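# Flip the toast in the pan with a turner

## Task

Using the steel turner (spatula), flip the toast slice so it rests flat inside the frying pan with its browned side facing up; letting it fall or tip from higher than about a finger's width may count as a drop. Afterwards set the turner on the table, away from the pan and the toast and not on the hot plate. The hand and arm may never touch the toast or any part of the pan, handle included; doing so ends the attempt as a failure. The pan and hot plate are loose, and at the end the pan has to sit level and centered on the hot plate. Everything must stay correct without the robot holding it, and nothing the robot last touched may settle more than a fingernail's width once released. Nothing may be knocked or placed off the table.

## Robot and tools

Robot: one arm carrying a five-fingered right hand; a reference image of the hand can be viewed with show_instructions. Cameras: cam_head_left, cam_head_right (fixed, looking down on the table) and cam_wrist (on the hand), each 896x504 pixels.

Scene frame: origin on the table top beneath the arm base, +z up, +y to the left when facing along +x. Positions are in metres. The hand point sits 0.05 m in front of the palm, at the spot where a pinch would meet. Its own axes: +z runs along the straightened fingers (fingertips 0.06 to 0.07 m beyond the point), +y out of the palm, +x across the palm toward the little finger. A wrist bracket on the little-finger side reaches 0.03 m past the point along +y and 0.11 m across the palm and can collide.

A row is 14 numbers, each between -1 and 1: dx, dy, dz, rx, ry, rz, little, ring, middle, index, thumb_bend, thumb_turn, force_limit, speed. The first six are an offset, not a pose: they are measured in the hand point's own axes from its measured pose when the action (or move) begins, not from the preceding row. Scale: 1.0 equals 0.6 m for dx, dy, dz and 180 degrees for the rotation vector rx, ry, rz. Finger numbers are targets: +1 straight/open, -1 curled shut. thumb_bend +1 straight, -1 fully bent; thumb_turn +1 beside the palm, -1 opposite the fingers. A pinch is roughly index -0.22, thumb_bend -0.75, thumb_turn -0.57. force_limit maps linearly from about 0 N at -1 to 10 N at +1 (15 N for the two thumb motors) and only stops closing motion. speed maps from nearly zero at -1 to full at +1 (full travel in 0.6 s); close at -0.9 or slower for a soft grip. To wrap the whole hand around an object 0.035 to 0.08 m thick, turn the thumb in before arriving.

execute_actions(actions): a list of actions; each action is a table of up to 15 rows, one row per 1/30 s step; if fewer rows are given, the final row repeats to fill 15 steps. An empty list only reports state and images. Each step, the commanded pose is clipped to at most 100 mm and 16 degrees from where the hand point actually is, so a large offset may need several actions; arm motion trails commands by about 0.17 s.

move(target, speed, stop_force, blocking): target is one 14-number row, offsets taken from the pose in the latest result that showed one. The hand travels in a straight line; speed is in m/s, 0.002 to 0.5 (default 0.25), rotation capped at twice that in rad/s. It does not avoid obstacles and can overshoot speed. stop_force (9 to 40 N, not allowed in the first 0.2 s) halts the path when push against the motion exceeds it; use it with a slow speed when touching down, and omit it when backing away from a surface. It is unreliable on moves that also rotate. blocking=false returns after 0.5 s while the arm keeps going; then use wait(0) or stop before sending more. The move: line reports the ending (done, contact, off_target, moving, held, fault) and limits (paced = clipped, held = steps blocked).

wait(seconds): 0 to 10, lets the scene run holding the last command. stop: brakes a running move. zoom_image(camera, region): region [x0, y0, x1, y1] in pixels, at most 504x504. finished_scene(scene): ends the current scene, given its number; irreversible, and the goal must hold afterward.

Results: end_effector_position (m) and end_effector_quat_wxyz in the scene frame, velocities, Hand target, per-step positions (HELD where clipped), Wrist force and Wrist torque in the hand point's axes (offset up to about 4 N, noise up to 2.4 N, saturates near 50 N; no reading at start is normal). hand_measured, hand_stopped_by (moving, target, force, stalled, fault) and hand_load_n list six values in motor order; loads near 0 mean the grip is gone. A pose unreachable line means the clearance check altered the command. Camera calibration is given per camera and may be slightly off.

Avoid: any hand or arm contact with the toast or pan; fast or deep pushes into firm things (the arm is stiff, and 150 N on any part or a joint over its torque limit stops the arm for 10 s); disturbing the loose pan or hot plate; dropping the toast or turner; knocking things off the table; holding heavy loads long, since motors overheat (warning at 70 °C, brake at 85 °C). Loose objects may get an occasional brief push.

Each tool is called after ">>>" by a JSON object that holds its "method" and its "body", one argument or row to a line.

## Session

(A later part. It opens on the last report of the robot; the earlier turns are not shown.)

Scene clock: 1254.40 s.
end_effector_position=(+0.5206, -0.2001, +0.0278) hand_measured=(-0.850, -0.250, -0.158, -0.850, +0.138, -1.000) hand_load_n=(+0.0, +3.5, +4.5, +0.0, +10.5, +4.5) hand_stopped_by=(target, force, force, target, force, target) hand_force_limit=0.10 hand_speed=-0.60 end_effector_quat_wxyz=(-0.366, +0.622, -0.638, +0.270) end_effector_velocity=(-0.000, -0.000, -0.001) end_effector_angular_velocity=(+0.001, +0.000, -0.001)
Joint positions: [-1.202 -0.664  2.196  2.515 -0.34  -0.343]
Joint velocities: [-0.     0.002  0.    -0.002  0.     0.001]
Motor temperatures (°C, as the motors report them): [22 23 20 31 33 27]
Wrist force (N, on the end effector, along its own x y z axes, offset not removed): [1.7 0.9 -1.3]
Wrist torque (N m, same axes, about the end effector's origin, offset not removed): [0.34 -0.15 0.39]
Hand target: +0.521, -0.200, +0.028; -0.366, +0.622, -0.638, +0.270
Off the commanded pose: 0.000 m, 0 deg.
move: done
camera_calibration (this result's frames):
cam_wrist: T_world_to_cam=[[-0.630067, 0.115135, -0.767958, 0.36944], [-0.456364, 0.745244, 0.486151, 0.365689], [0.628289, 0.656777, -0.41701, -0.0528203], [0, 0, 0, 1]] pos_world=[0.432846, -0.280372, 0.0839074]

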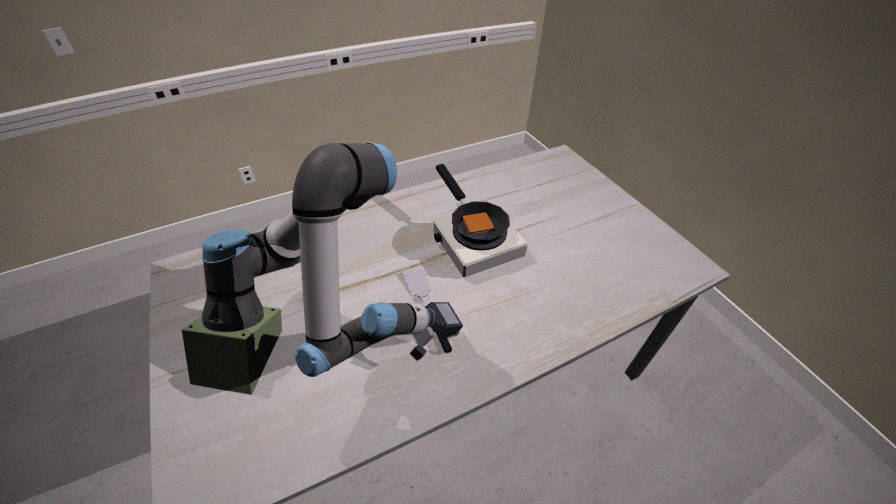

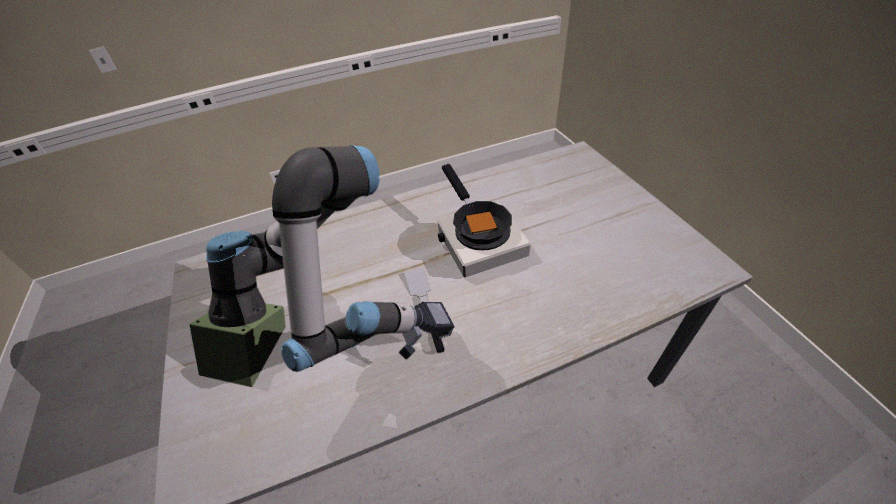

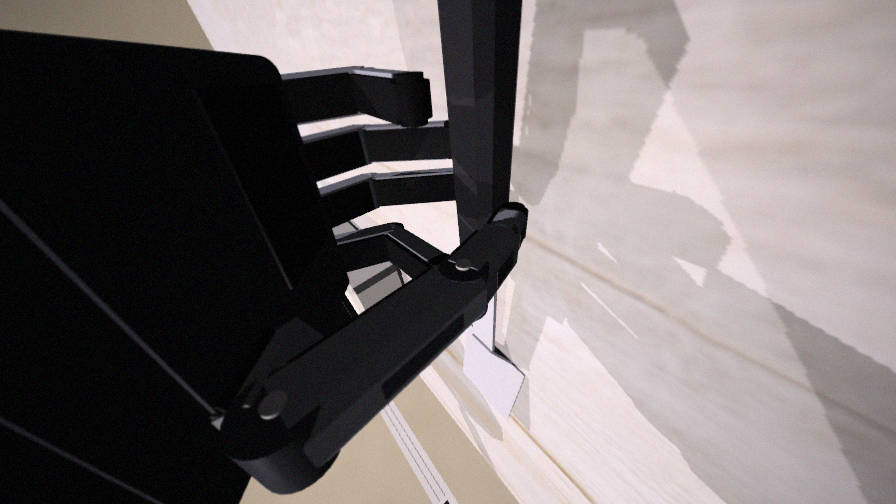

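>>> {"method": "move", "body": {
  "target": [0.00043,0.00266,0.00196,0,0,0,-0.85,-0.45,-0.30,-0.85,0.0,-1,0.1,-0.6],
  "speed": 0.003,
  "stop_force": 9
}}

Scene clock: 1257.97 s.
end_effector_position=(+0.5206, -0.2001, +0.0259) hand_measured=(-0.850, -0.250, -0.158, -0.850, +0.138, -1.000) hand_load_n=(+0.0, +4.0, +4.5, +0.0, +10.5, +4.5) hand_stopped_by=(target, force, force, target, force, target) hand_force_limit=0.10 hand_speed=-0.60 end_effector_quat_wxyz=(-0.366, +0.622, -0.638, +0.270) end_effector_velocity=(+0.000, -0.000, -0.000) end_effector_angular_velocity=(-0.002, -0.001, +0.001)
Joint positions: [-1.2   -0.658  2.193  2.507 -0.341 -0.338]
Joint velocities: [ 0.001  0.002 -0.002 -0.003 -0.     0.002]
Motor temperatures (°C, as the motors report them): [22 23 20 31 33 27]
Wrist force (N, on the end effector, along its own x y z axes, offset not removed): [1.9 0.8 -0.3]
Wrist torque (N m, same axes, about the end effector's origin, offset not removed): [0.26 -0.16 0.41]
Hand target: +0.521, -0.200, +0.026; -0.366, +0.622, -0.638, +0.270
Off the commanded pose: 0.000 m, 0 deg.
move: done
camera_calibration (this result's frames):
cam_wrist: T_world_to_cam=[[-0.630077, 0.115131, -0.767951, 0.367943], [-0.456363, 0.745241, 0.486157, 0.366638], [0.62828, 0.65678, -0.417017, -0.0536333], [0, 0, 0, 1]] pos_world=[0.432849, -0.28037, 0.0819523]

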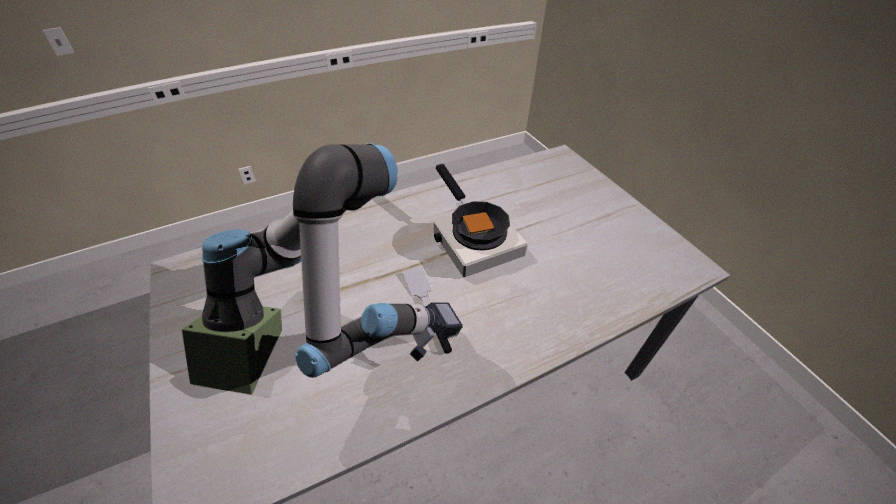

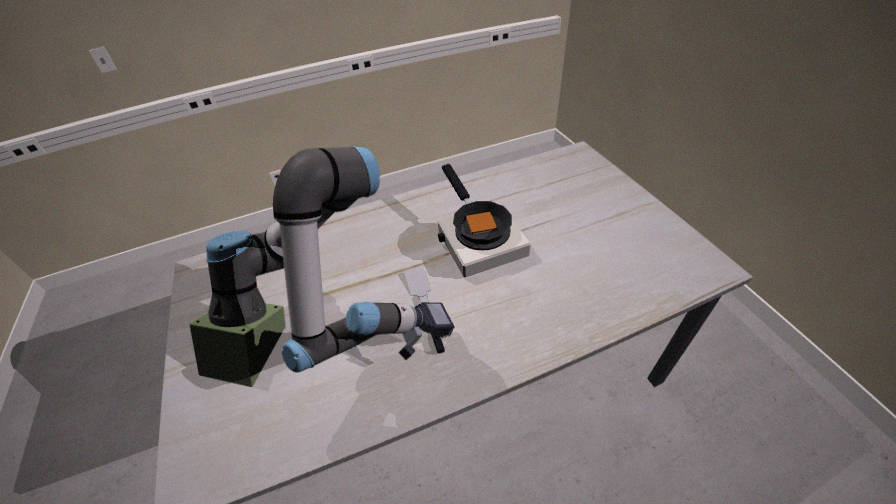

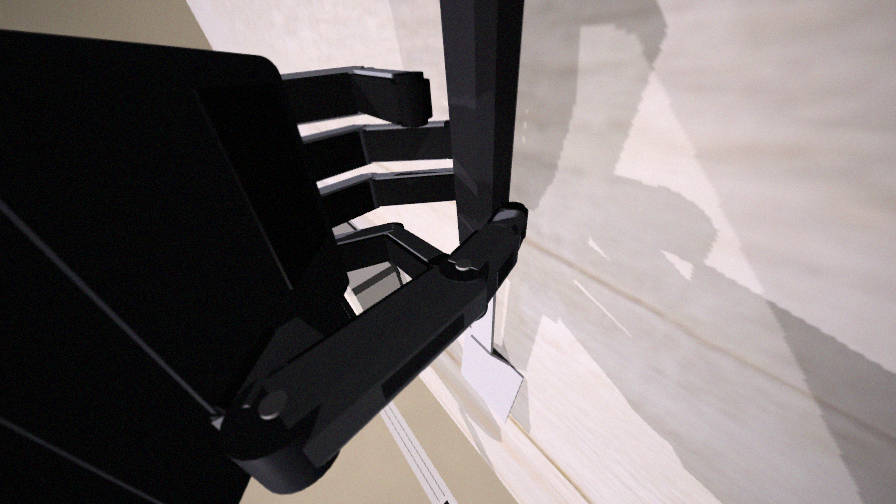

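>>> {"method": "zoom_image", "body": {
  "camera": "cam_head_left",
  "region": [390, 260, 490, 370]
}}

>>> {"method": "zoom_image", "body": {
  "camera": "cam_wrist",
  "region": [420, 0, 680, 260]
}}

Region (390, 260, 490, 370) of cam_head_left's 896x504 image, scaled by 4.582, with more detail than that image has; it fills the left 458 columns of this view, and the rest is white.

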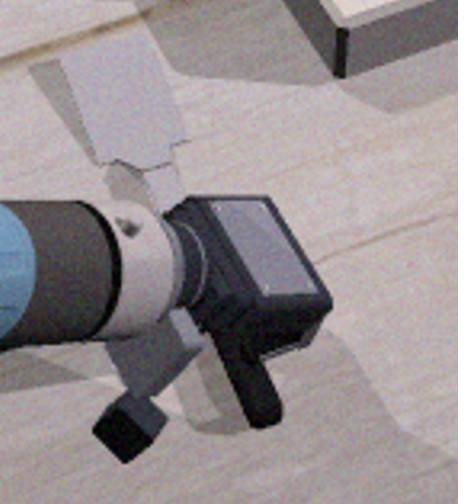

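Region (420, 0, 680, 260) of cam_wrist's 896x504 image, scaled by 1.938, with more detail than that image has.

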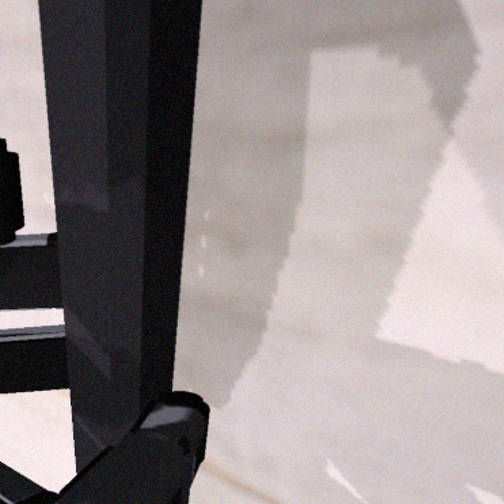

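>>> {"method": "move", "body": {
  "target": [0.00033,0.0020,0.00147,0,0,0,-0.85,-0.45,-0.30,-0.85,0.0,-1,0.1,-0.6],
  "speed": 0.003,
  "stop_force": 9
}}

Scene clock: 1262.80 s.
end_effector_position=(+0.5206, -0.2001, +0.0244) hand_measured=(-0.850, -0.250, -0.158, -0.850, +0.138, -1.000) hand_load_n=(+0.0, +4.0, +4.5, +0.0, +10.5, +4.5) hand_stopped_by=(target, force, force, target, force, target) hand_force_limit=0.10 hand_speed=-0.60 end_effector_quat_wxyz=(-0.366, +0.622, -0.638, +0.270) end_effector_velocity=(+0.000, -0.000, -0.000) end_effector_angular_velocity=(-0.002, -0.001, +0.003)
Joint positions: [-1.198 -0.654  2.192  2.502 -0.342 -0.335]
Joint velocities: [ 0.001  0.001 -0.002 -0.002  0.001 -0.001]
Motor temperatures (°C, as the motors report them): [22 23 20 31 33 27]
Wrist force (N, on the end effector, along its own x y z axes, offset not removed): [2.7 1.6 0.0]
Wrist torque (N m, same axes, about the end effector's origin, offset not removed): [0.38 -0.46 0.42]
Hand target: +0.521, -0.200, +0.024; -0.366, +0.622, -0.638, +0.270
Off the commanded pose: 0.000 m, 0 deg.
move: done
camera_calibration (this result's frames):
cam_wrist: T_world_to_cam=[[-0.630086, 0.115128, -0.767944, 0.366827], [-0.456362, 0.745238, 0.486162, 0.367348], [0.628272, 0.656785, -0.417024, -0.0542347], [0, 0, 0, 1]] pos_world=[0.43285, -0.280373, 0.0804942]

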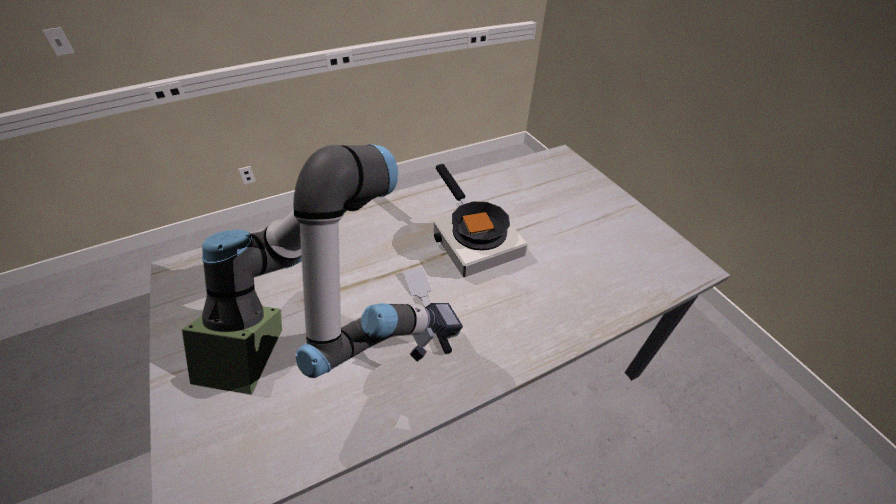

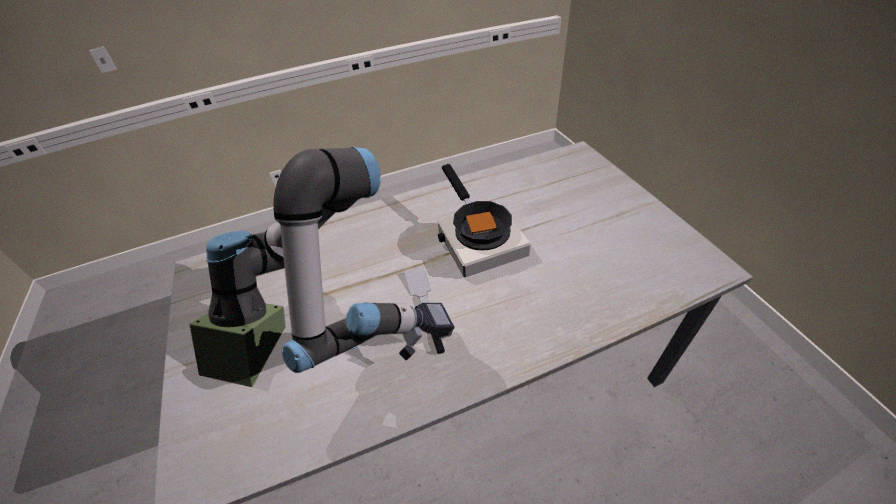

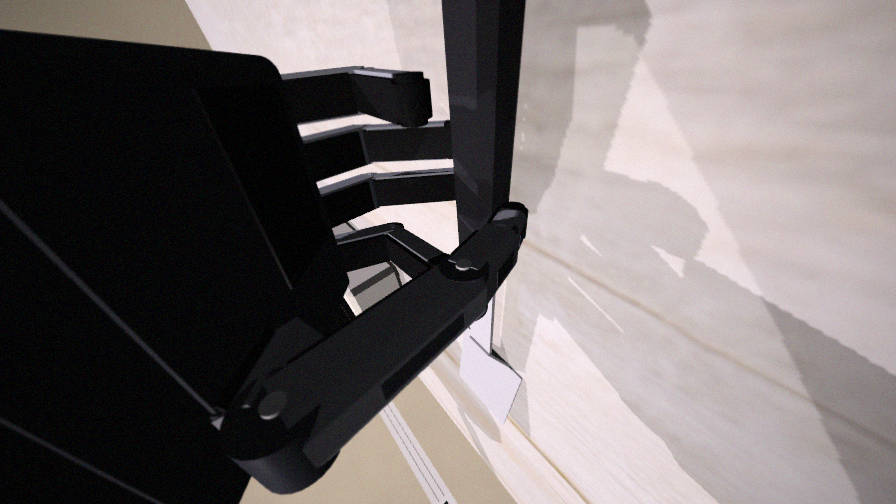

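>>> {"method": "move", "body": {
  "target": [0.00033,0.0020,0.00147,0,0,0,-0.85,-0.45,-0.30,-0.85,0.0,-1,0.1,-0.6],
  "speed": 0.003,
  "stop_force": 9
}}

Scene clock: 1265.30 s.
end_effector_position=(+0.5206, -0.2001, +0.0230) hand_measured=(-0.850, -0.250, -0.158, -0.850, +0.138, -1.000) hand_load_n=(+0.0, +4.0, +4.5, +0.0, +10.5, +4.0) hand_stopped_by=(target, force, force, target, force, target) hand_force_limit=0.10 hand_speed=-0.60 end_effector_quat_wxyz=(-0.366, +0.622, -0.638, +0.270) end_effector_velocity=(-0.000, +0.000, -0.001) end_effector_angular_velocity=(+0.000, -0.000, +0.001)
Joint positions: [-1.197 -0.649  2.19   2.496 -0.343 -0.332]
Joint velocities: [ 0.     0.003 -0.001 -0.003  0.001  0.001]
Motor temperatures (°C, as the motors report them): [22 23 20 31 33 27]
Wrist force (N, on the end effector, along its own x y z axes, offset not removed): [2.5 2.5 -1.5]
Wrist torque (N m, same axes, about the end effector's origin, offset not removed): [0.61 -0.32 0.37]
Hand target: +0.521, -0.200, +0.023; -0.366, +0.622, -0.638, +0.270
Off the commanded pose: 0.000 m, 0 deg.
move: done
camera_calibration (this result's frames):
cam_wrist: T_world_to_cam=[[-0.630095, 0.115125, -0.767936, 0.36571], [-0.456362, 0.745234, 0.486169, 0.368057], [0.628263, 0.65679, -0.417029, -0.054836], [0, 0, 0, 1]] pos_world=[0.432851, -0.280376, 0.0790359]

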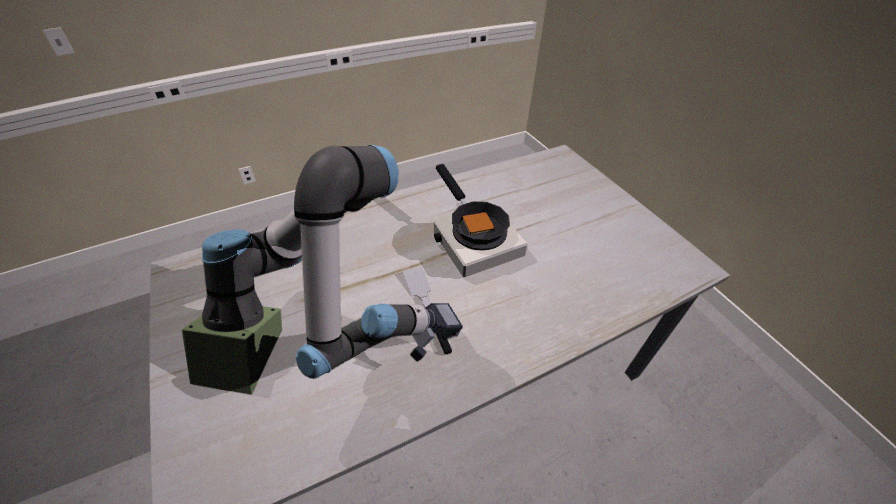

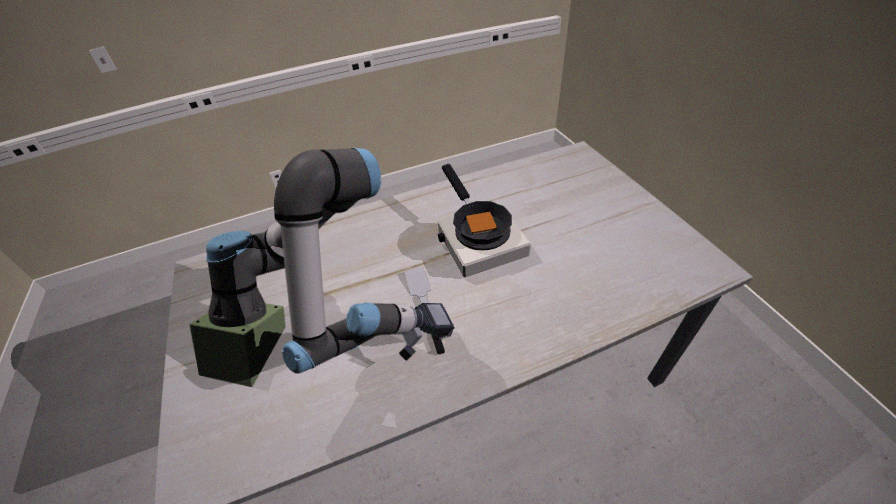

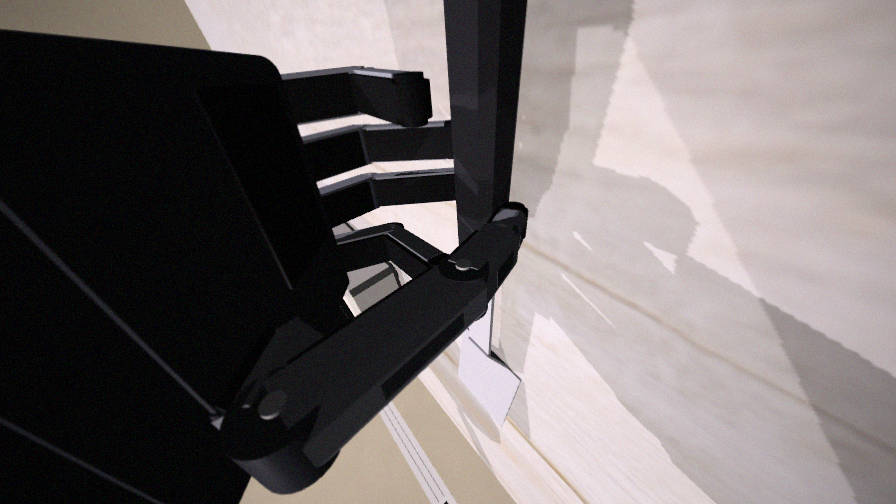

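>>> {"method": "move", "body": {
  "target": [0.00033,0.0020,0.00147,0,0,0,-0.85,-0.45,-0.30,-0.85,0.0,-1,0.1,-0.6],
  "speed": 0.003,
  "stop_force": 9
}}

Scene clock: 1267.43 s.
end_effector_position=(+0.5206, -0.2001, +0.0219) hand_measured=(-0.850, -0.250, -0.158, -0.850, +0.138, -1.000) hand_load_n=(+0.0, +2.5, +2.5, +0.0, +10.5, +4.5) hand_stopped_by=(target, force, force, target, force, target) hand_force_limit=0.10 hand_speed=-0.60 end_effector_quat_wxyz=(-0.366, +0.622, -0.638, +0.270) end_effector_velocity=(+0.000, +0.000, +0.001) end_effector_angular_velocity=(+0.001, +0.001, -0.000)
Joint positions: [-1.196 -0.646  2.188  2.492 -0.343 -0.329]
Joint velocities: [-0.    -0.004  0.001  0.005  0.001 -0.002]
Motor temperatures (°C, as the motors report them): [22 23 20 31 33 27]
Wrist force (N, on the end effector, along its own x y z axes, offset not removed): [0.6 -10.9 -9.8]
Wrist torque (N m, same axes, about the end effector's origin, offset not removed): [0.21 -0.09 0.12]
Hand target: +0.521, -0.200, +0.022; -0.366, +0.622, -0.638, +0.270
Off the commanded pose: 0.000 m, 0 deg.
move: contact
camera_calibration (this result's frames):
cam_wrist: T_world_to_cam=[[-0.630105, 0.115283, -0.767904, 0.364961], [-0.456329, 0.745162, 0.48631, 0.368557], [0.628277, 0.656843, -0.416924, -0.0553221], [0, 0, 0, 1]] pos_world=[0.432904, -0.28037, 0.077957]

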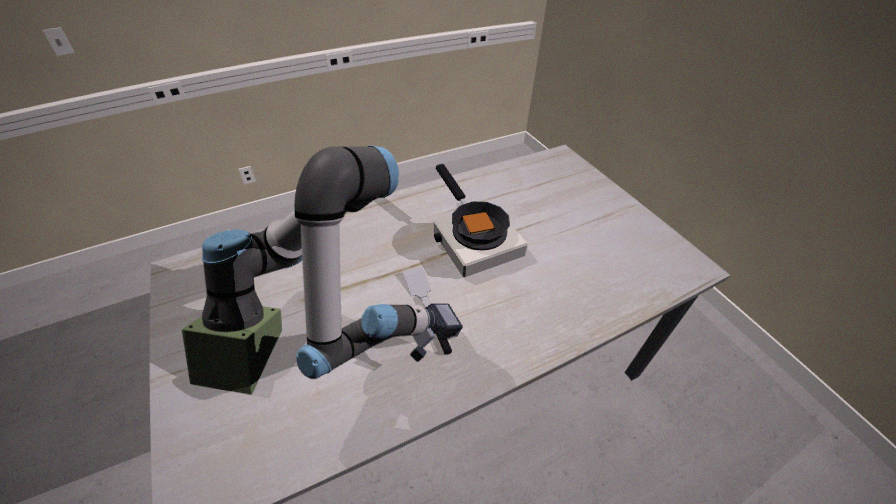

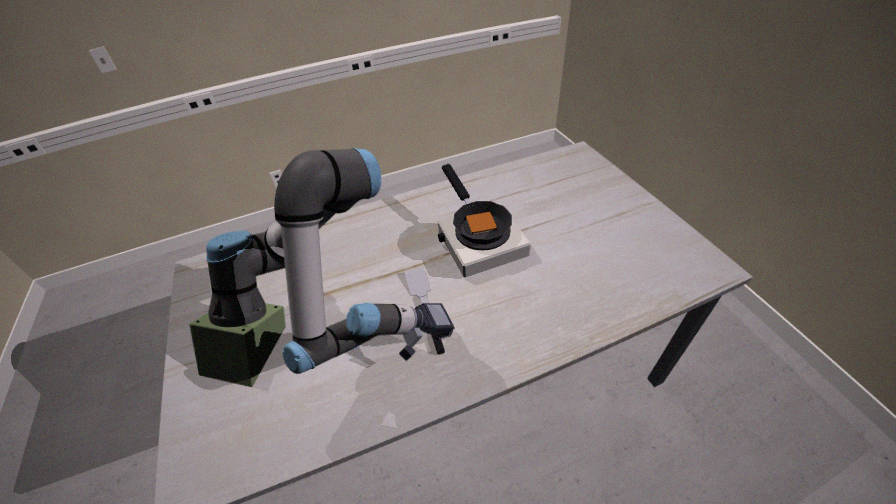

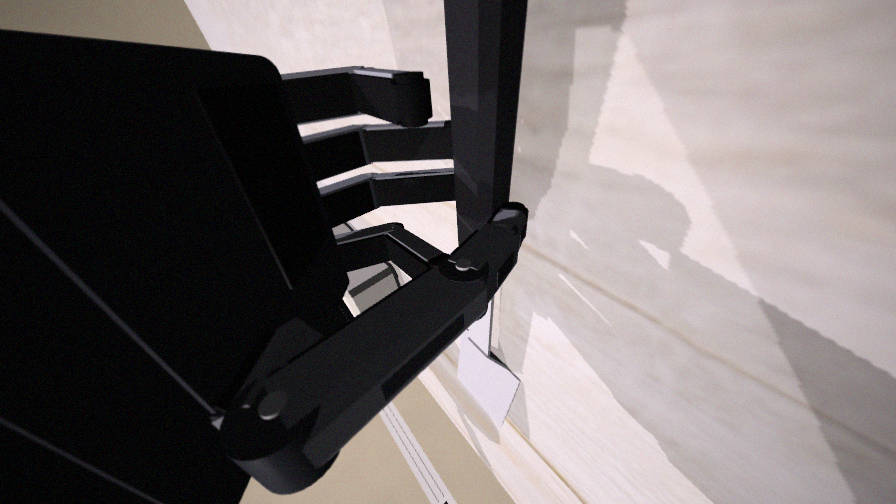

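>>> {"method": "move", "body": {
  "target": [-0.00015,-0.00093,-0.00069,0,0,0,-0.85,-0.45,-0.30,-0.85,0.30,-1,0.1,-0.85],
  "speed": 0.003
}}

Scene clock: 1271.53 s.
end_effector_position=(+0.5206, -0.2001, +0.0226) hand_measured=(-0.850, -0.250, -0.158, -0.850, +0.300, -1.000) hand_load_n=(+0.0, +0.0, +0.0, +0.0, +0.0, +0.0) hand_stopped_by=(target, force, force, target, target, target) hand_force_limit=0.10 hand_speed=-0.85 end_effector_quat_wxyz=(-0.366, +0.622, -0.638, +0.270) end_effector_velocity=(+0.000, -0.000, +0.000) end_effector_angular_velocity=(-0.001, -0.001, +0.002)
Joint positions: [-1.196 -0.648  2.189  2.494 -0.343 -0.331]
Joint velocities: [ 0.    -0.    -0.002  0.001  0.    -0.001]
Motor temperatures (°C, as the motors report them): [22 23 20 31 33 27]
Wrist force (N, on the end effector, along its own x y z axes, offset not removed): [0.2 0.5 -1.2]
Wrist torque (N m, same axes, about the end effector's origin, offset not removed): [0.39 0.07 0.13]
Hand target: +0.521, -0.200, +0.023; -0.366, +0.622, -0.638, +0.270
Off the commanded pose: 0.000 m, 0 deg.
move: done
camera_calibration (this result's frames):
cam_wrist: T_world_to_cam=[[-0.630106, 0.115284, -0.767903, 0.365497], [-0.456328, 0.745162, 0.486312, 0.368214], [0.628276, 0.656844, -0.416924, -0.0550267], [0, 0, 0, 1]] pos_world=[0.4329, -0.280371, 0.0786575]

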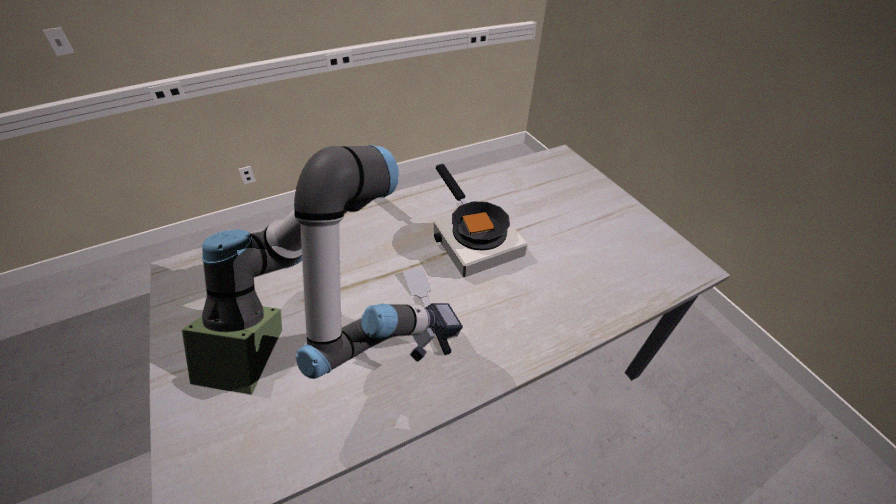

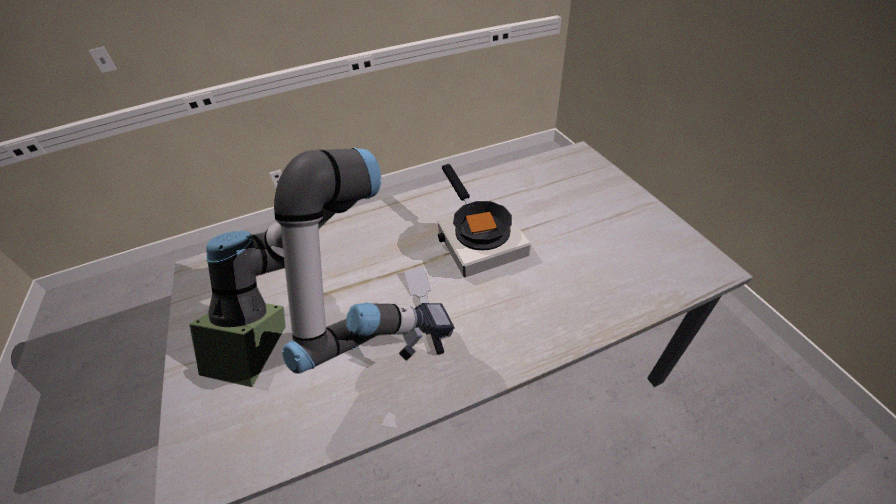

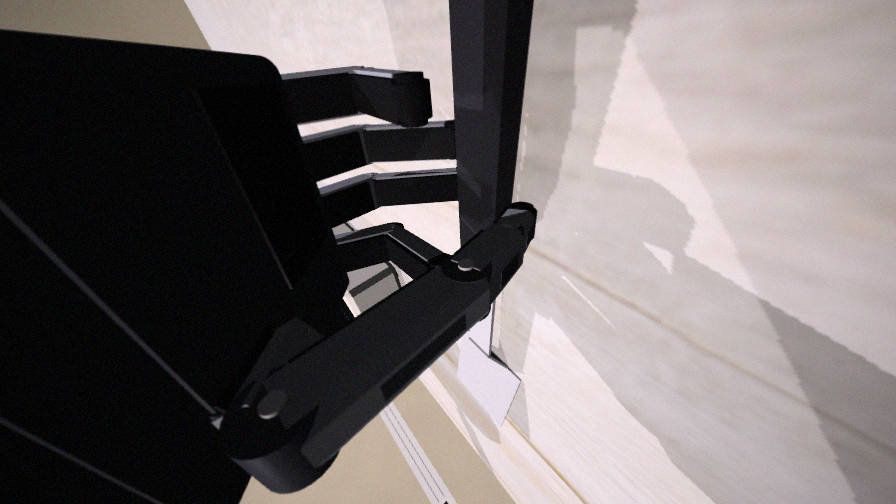

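>>> {"method": "move", "body": {
  "target": [0.00036,-0.00667,0.0033,0,0,0,-0.85,-0.45,-0.30,-0.85,0.55,-1,0.1,-0.6],
  "speed": 0.005
}}

Scene clock: 1275.00 s.
end_effector_position=(+0.5246, -0.2004, +0.0246) hand_measured=(-0.850, -0.250, -0.158, -0.850, +0.550, -1.000) hand_load_n=(+0.0, +0.0, +0.0, +0.0, +0.0, +0.0) hand_stopped_by=(target, force, force, target, target, target) hand_force_limit=0.10 hand_speed=-0.60 end_effector_quat_wxyz=(-0.366, +0.622, -0.638, +0.270) end_effector_velocity=(+0.001, -0.000, +0.000) end_effector_angular_velocity=(-0.001, +0.000, -0.000)
Joint positions: [-1.191 -0.653  2.18   2.497 -0.346 -0.319]
Joint velocities: [ 0.001 -0.001 -0.002  0.    -0.001  0.002]
Motor temperatures (°C, as the motors report them): [22 23 20 31 33 27]
Wrist force (N, on the end effector, along its own x y z axes, offset not removed): [0.8 2.2 -3.0]
Wrist torque (N m, same axes, about the end effector's origin, offset not removed): [0.53 -0.01 0.34]
Hand target: +0.525, -0.200, +0.025; -0.366, +0.622, -0.638, +0.270
Off the commanded pose: 0.000 m, 0 deg.
move: done
camera_calibration (this result's frames):
cam_wrist: T_world_to_cam=[[-0.630106, 0.115283, -0.767903, 0.369523], [-0.456332, 0.745158, 0.486314, 0.369271], [0.628273, 0.656848, -0.416921, -0.0564595], [0, 0, 0, 1]] pos_world=[0.436821, -0.28068, 0.0806371]

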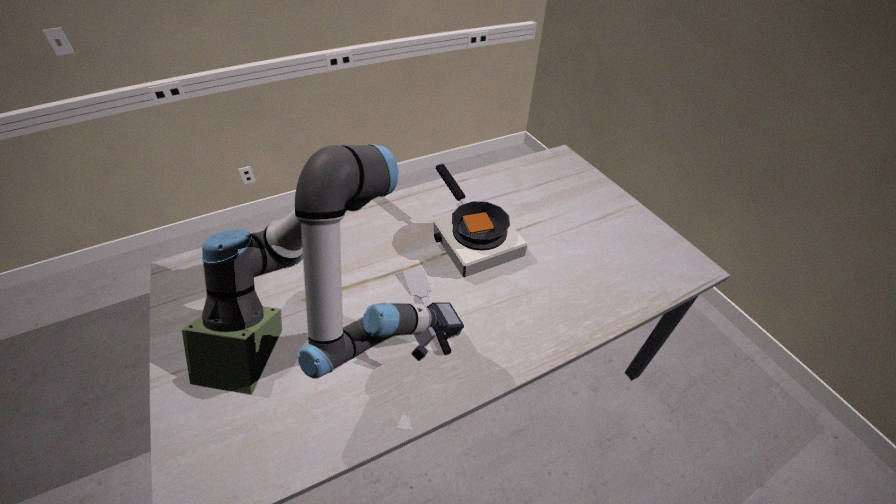

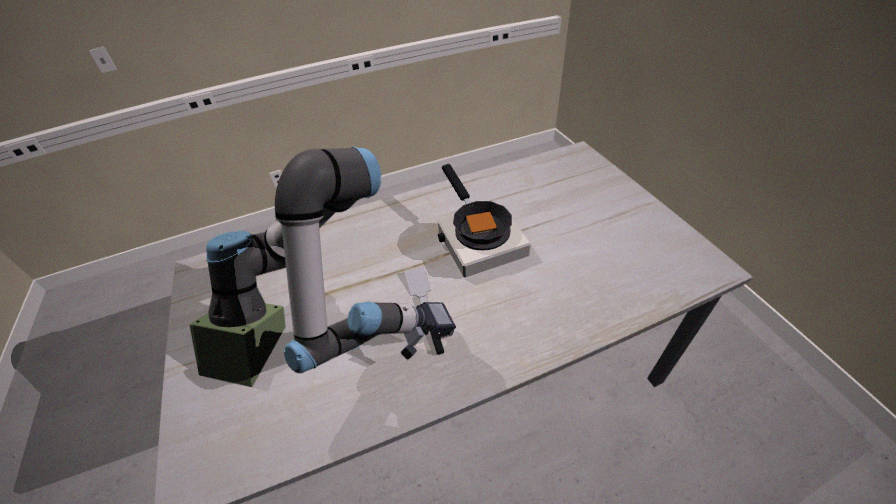

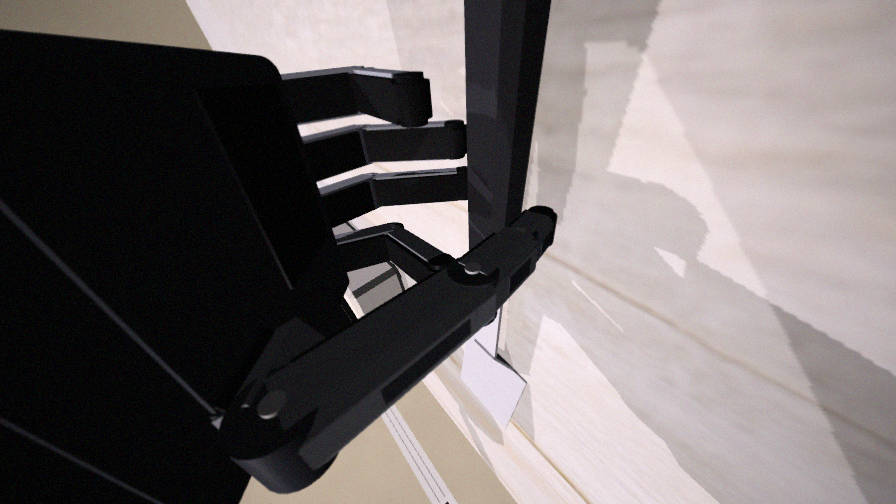

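>>> {"method": "move", "body": {
  "target": [-0.00977,-0.05994,-0.0441,0,0,0,-0.85,-0.45,-0.30,-0.85,0.55,-1,0.1,-0.6],
  "speed": 0.03
}}

Scene clock: 1278.77 s.
end_effector_position=(+0.5245, -0.2004, +0.0695) hand_measured=(-0.850, -0.250, -0.158, -0.850, +0.550, -1.000) hand_load_n=(+0.0, +0.0, +0.0, +0.0, +0.0, +0.0) hand_stopped_by=(target, force, force, target, target, target) hand_force_limit=0.10 hand_speed=-0.60 end_effector_quat_wxyz=(-0.366, +0.622, -0.638, +0.270) end_effector_velocity=(-0.000, -0.001, +0.002) end_effector_angular_velocity=(-0.000, +0.001, -0.000)
Joint positions: [-1.235 -0.792  2.225  2.693 -0.32  -0.426]
Joint velocities: [-0.002 -0.006  0.001  0.012  0.001 -0.007]
Motor temperatures (°C, as the motors report them): [22 23 20 31 33 27]
Wrist force (N, on the end effector, along its own x y z axes, offset not removed): [1.8 2.0 0.5]
Wrist torque (N m, same axes, about the end effector's origin, offset not removed): [0.37 -0.22 0.47]
Hand target: +0.525, -0.200, +0.070; -0.366, +0.622, -0.638, +0.270
Off the commanded pose: 0.000 m, 0 deg.
move: done
camera_calibration (this result's frames):
cam_wrist: T_world_to_cam=[[-0.630033, 0.115308, -0.76796, 0.403967], [-0.45631, 0.745214, 0.486249, 0.347439], [0.628362, 0.656781, -0.416893, -0.037758], [0, 0, 0, 1]] pos_world=[0.436778, -0.280698, 0.125547]

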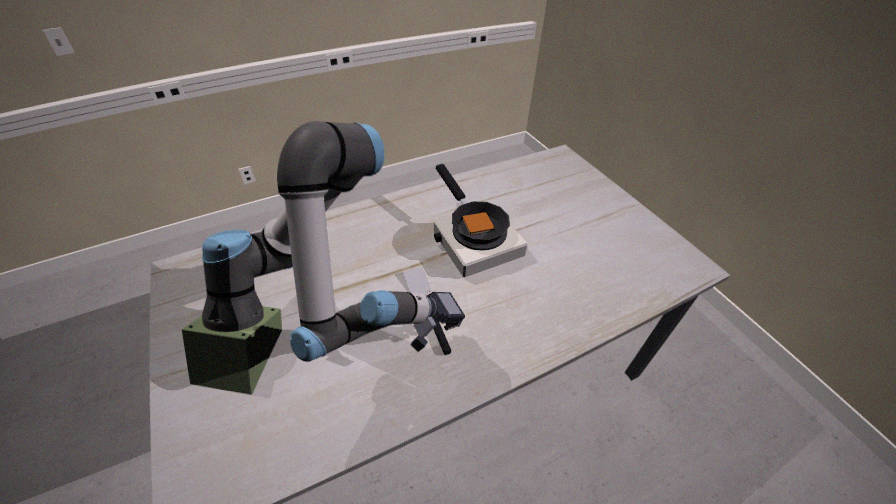

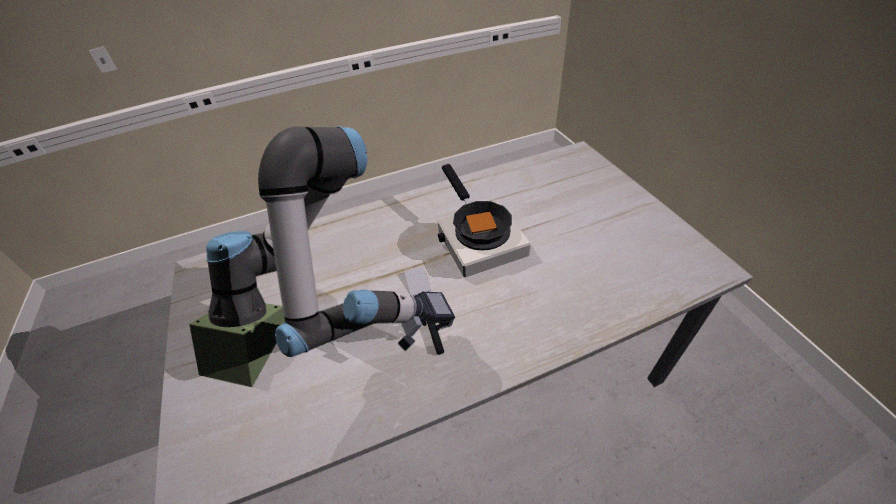

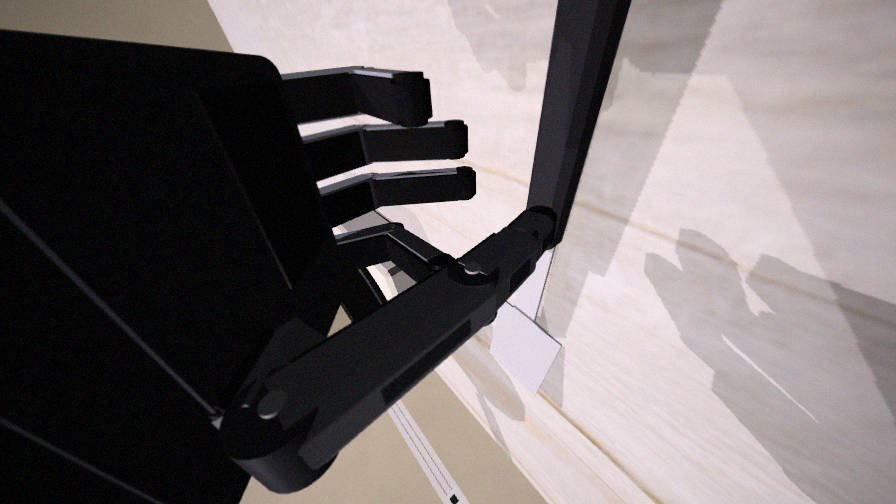

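The turner stayed on the table. I'll check the toast and pan one last time.

>>> {"method": "zoom_image", "body": {
  "camera": "cam_head_left",
  "region": [425, 185, 540, 285]
}}

>>> {"method": "zoom_image", "body": {
  "camera": "cam_head_right",
  "region": [425, 185, 540, 285]
}}

Region (425, 185, 540, 285) of cam_head_left's 896x504 image, scaled by 4.383, with more detail than that image has; it fills the top 438 rows of this view, and the rest is white.

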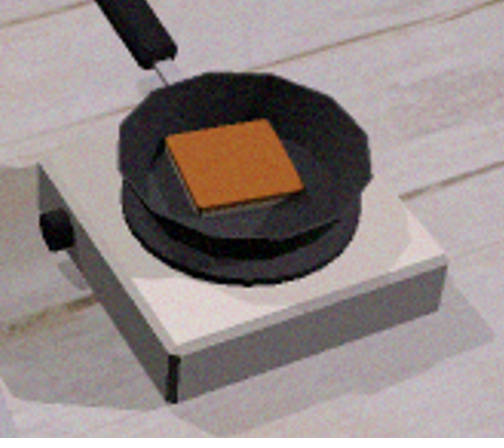

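Region (425, 185, 540, 285) of cam_head_right's 896x504 image, scaled by 4.383, with more detail than that image has; it fills the top 438 rows of this view, and the rest is white.

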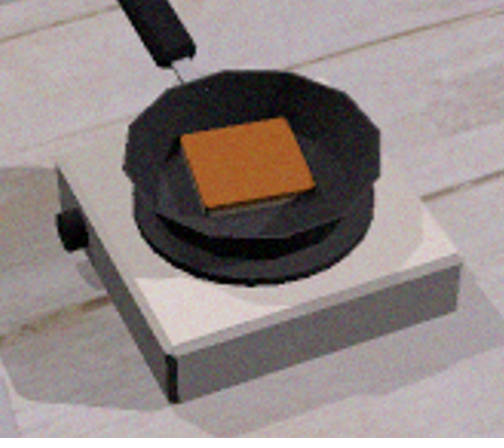

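The toast lies flat with its browned face up, and the pan is centred on the hot plate. The turner is on the table and the hand is clear of everything.

>>> {"method": "finished_scene", "body": {
  "scene": 2
}}

The scene is finished: the task was done.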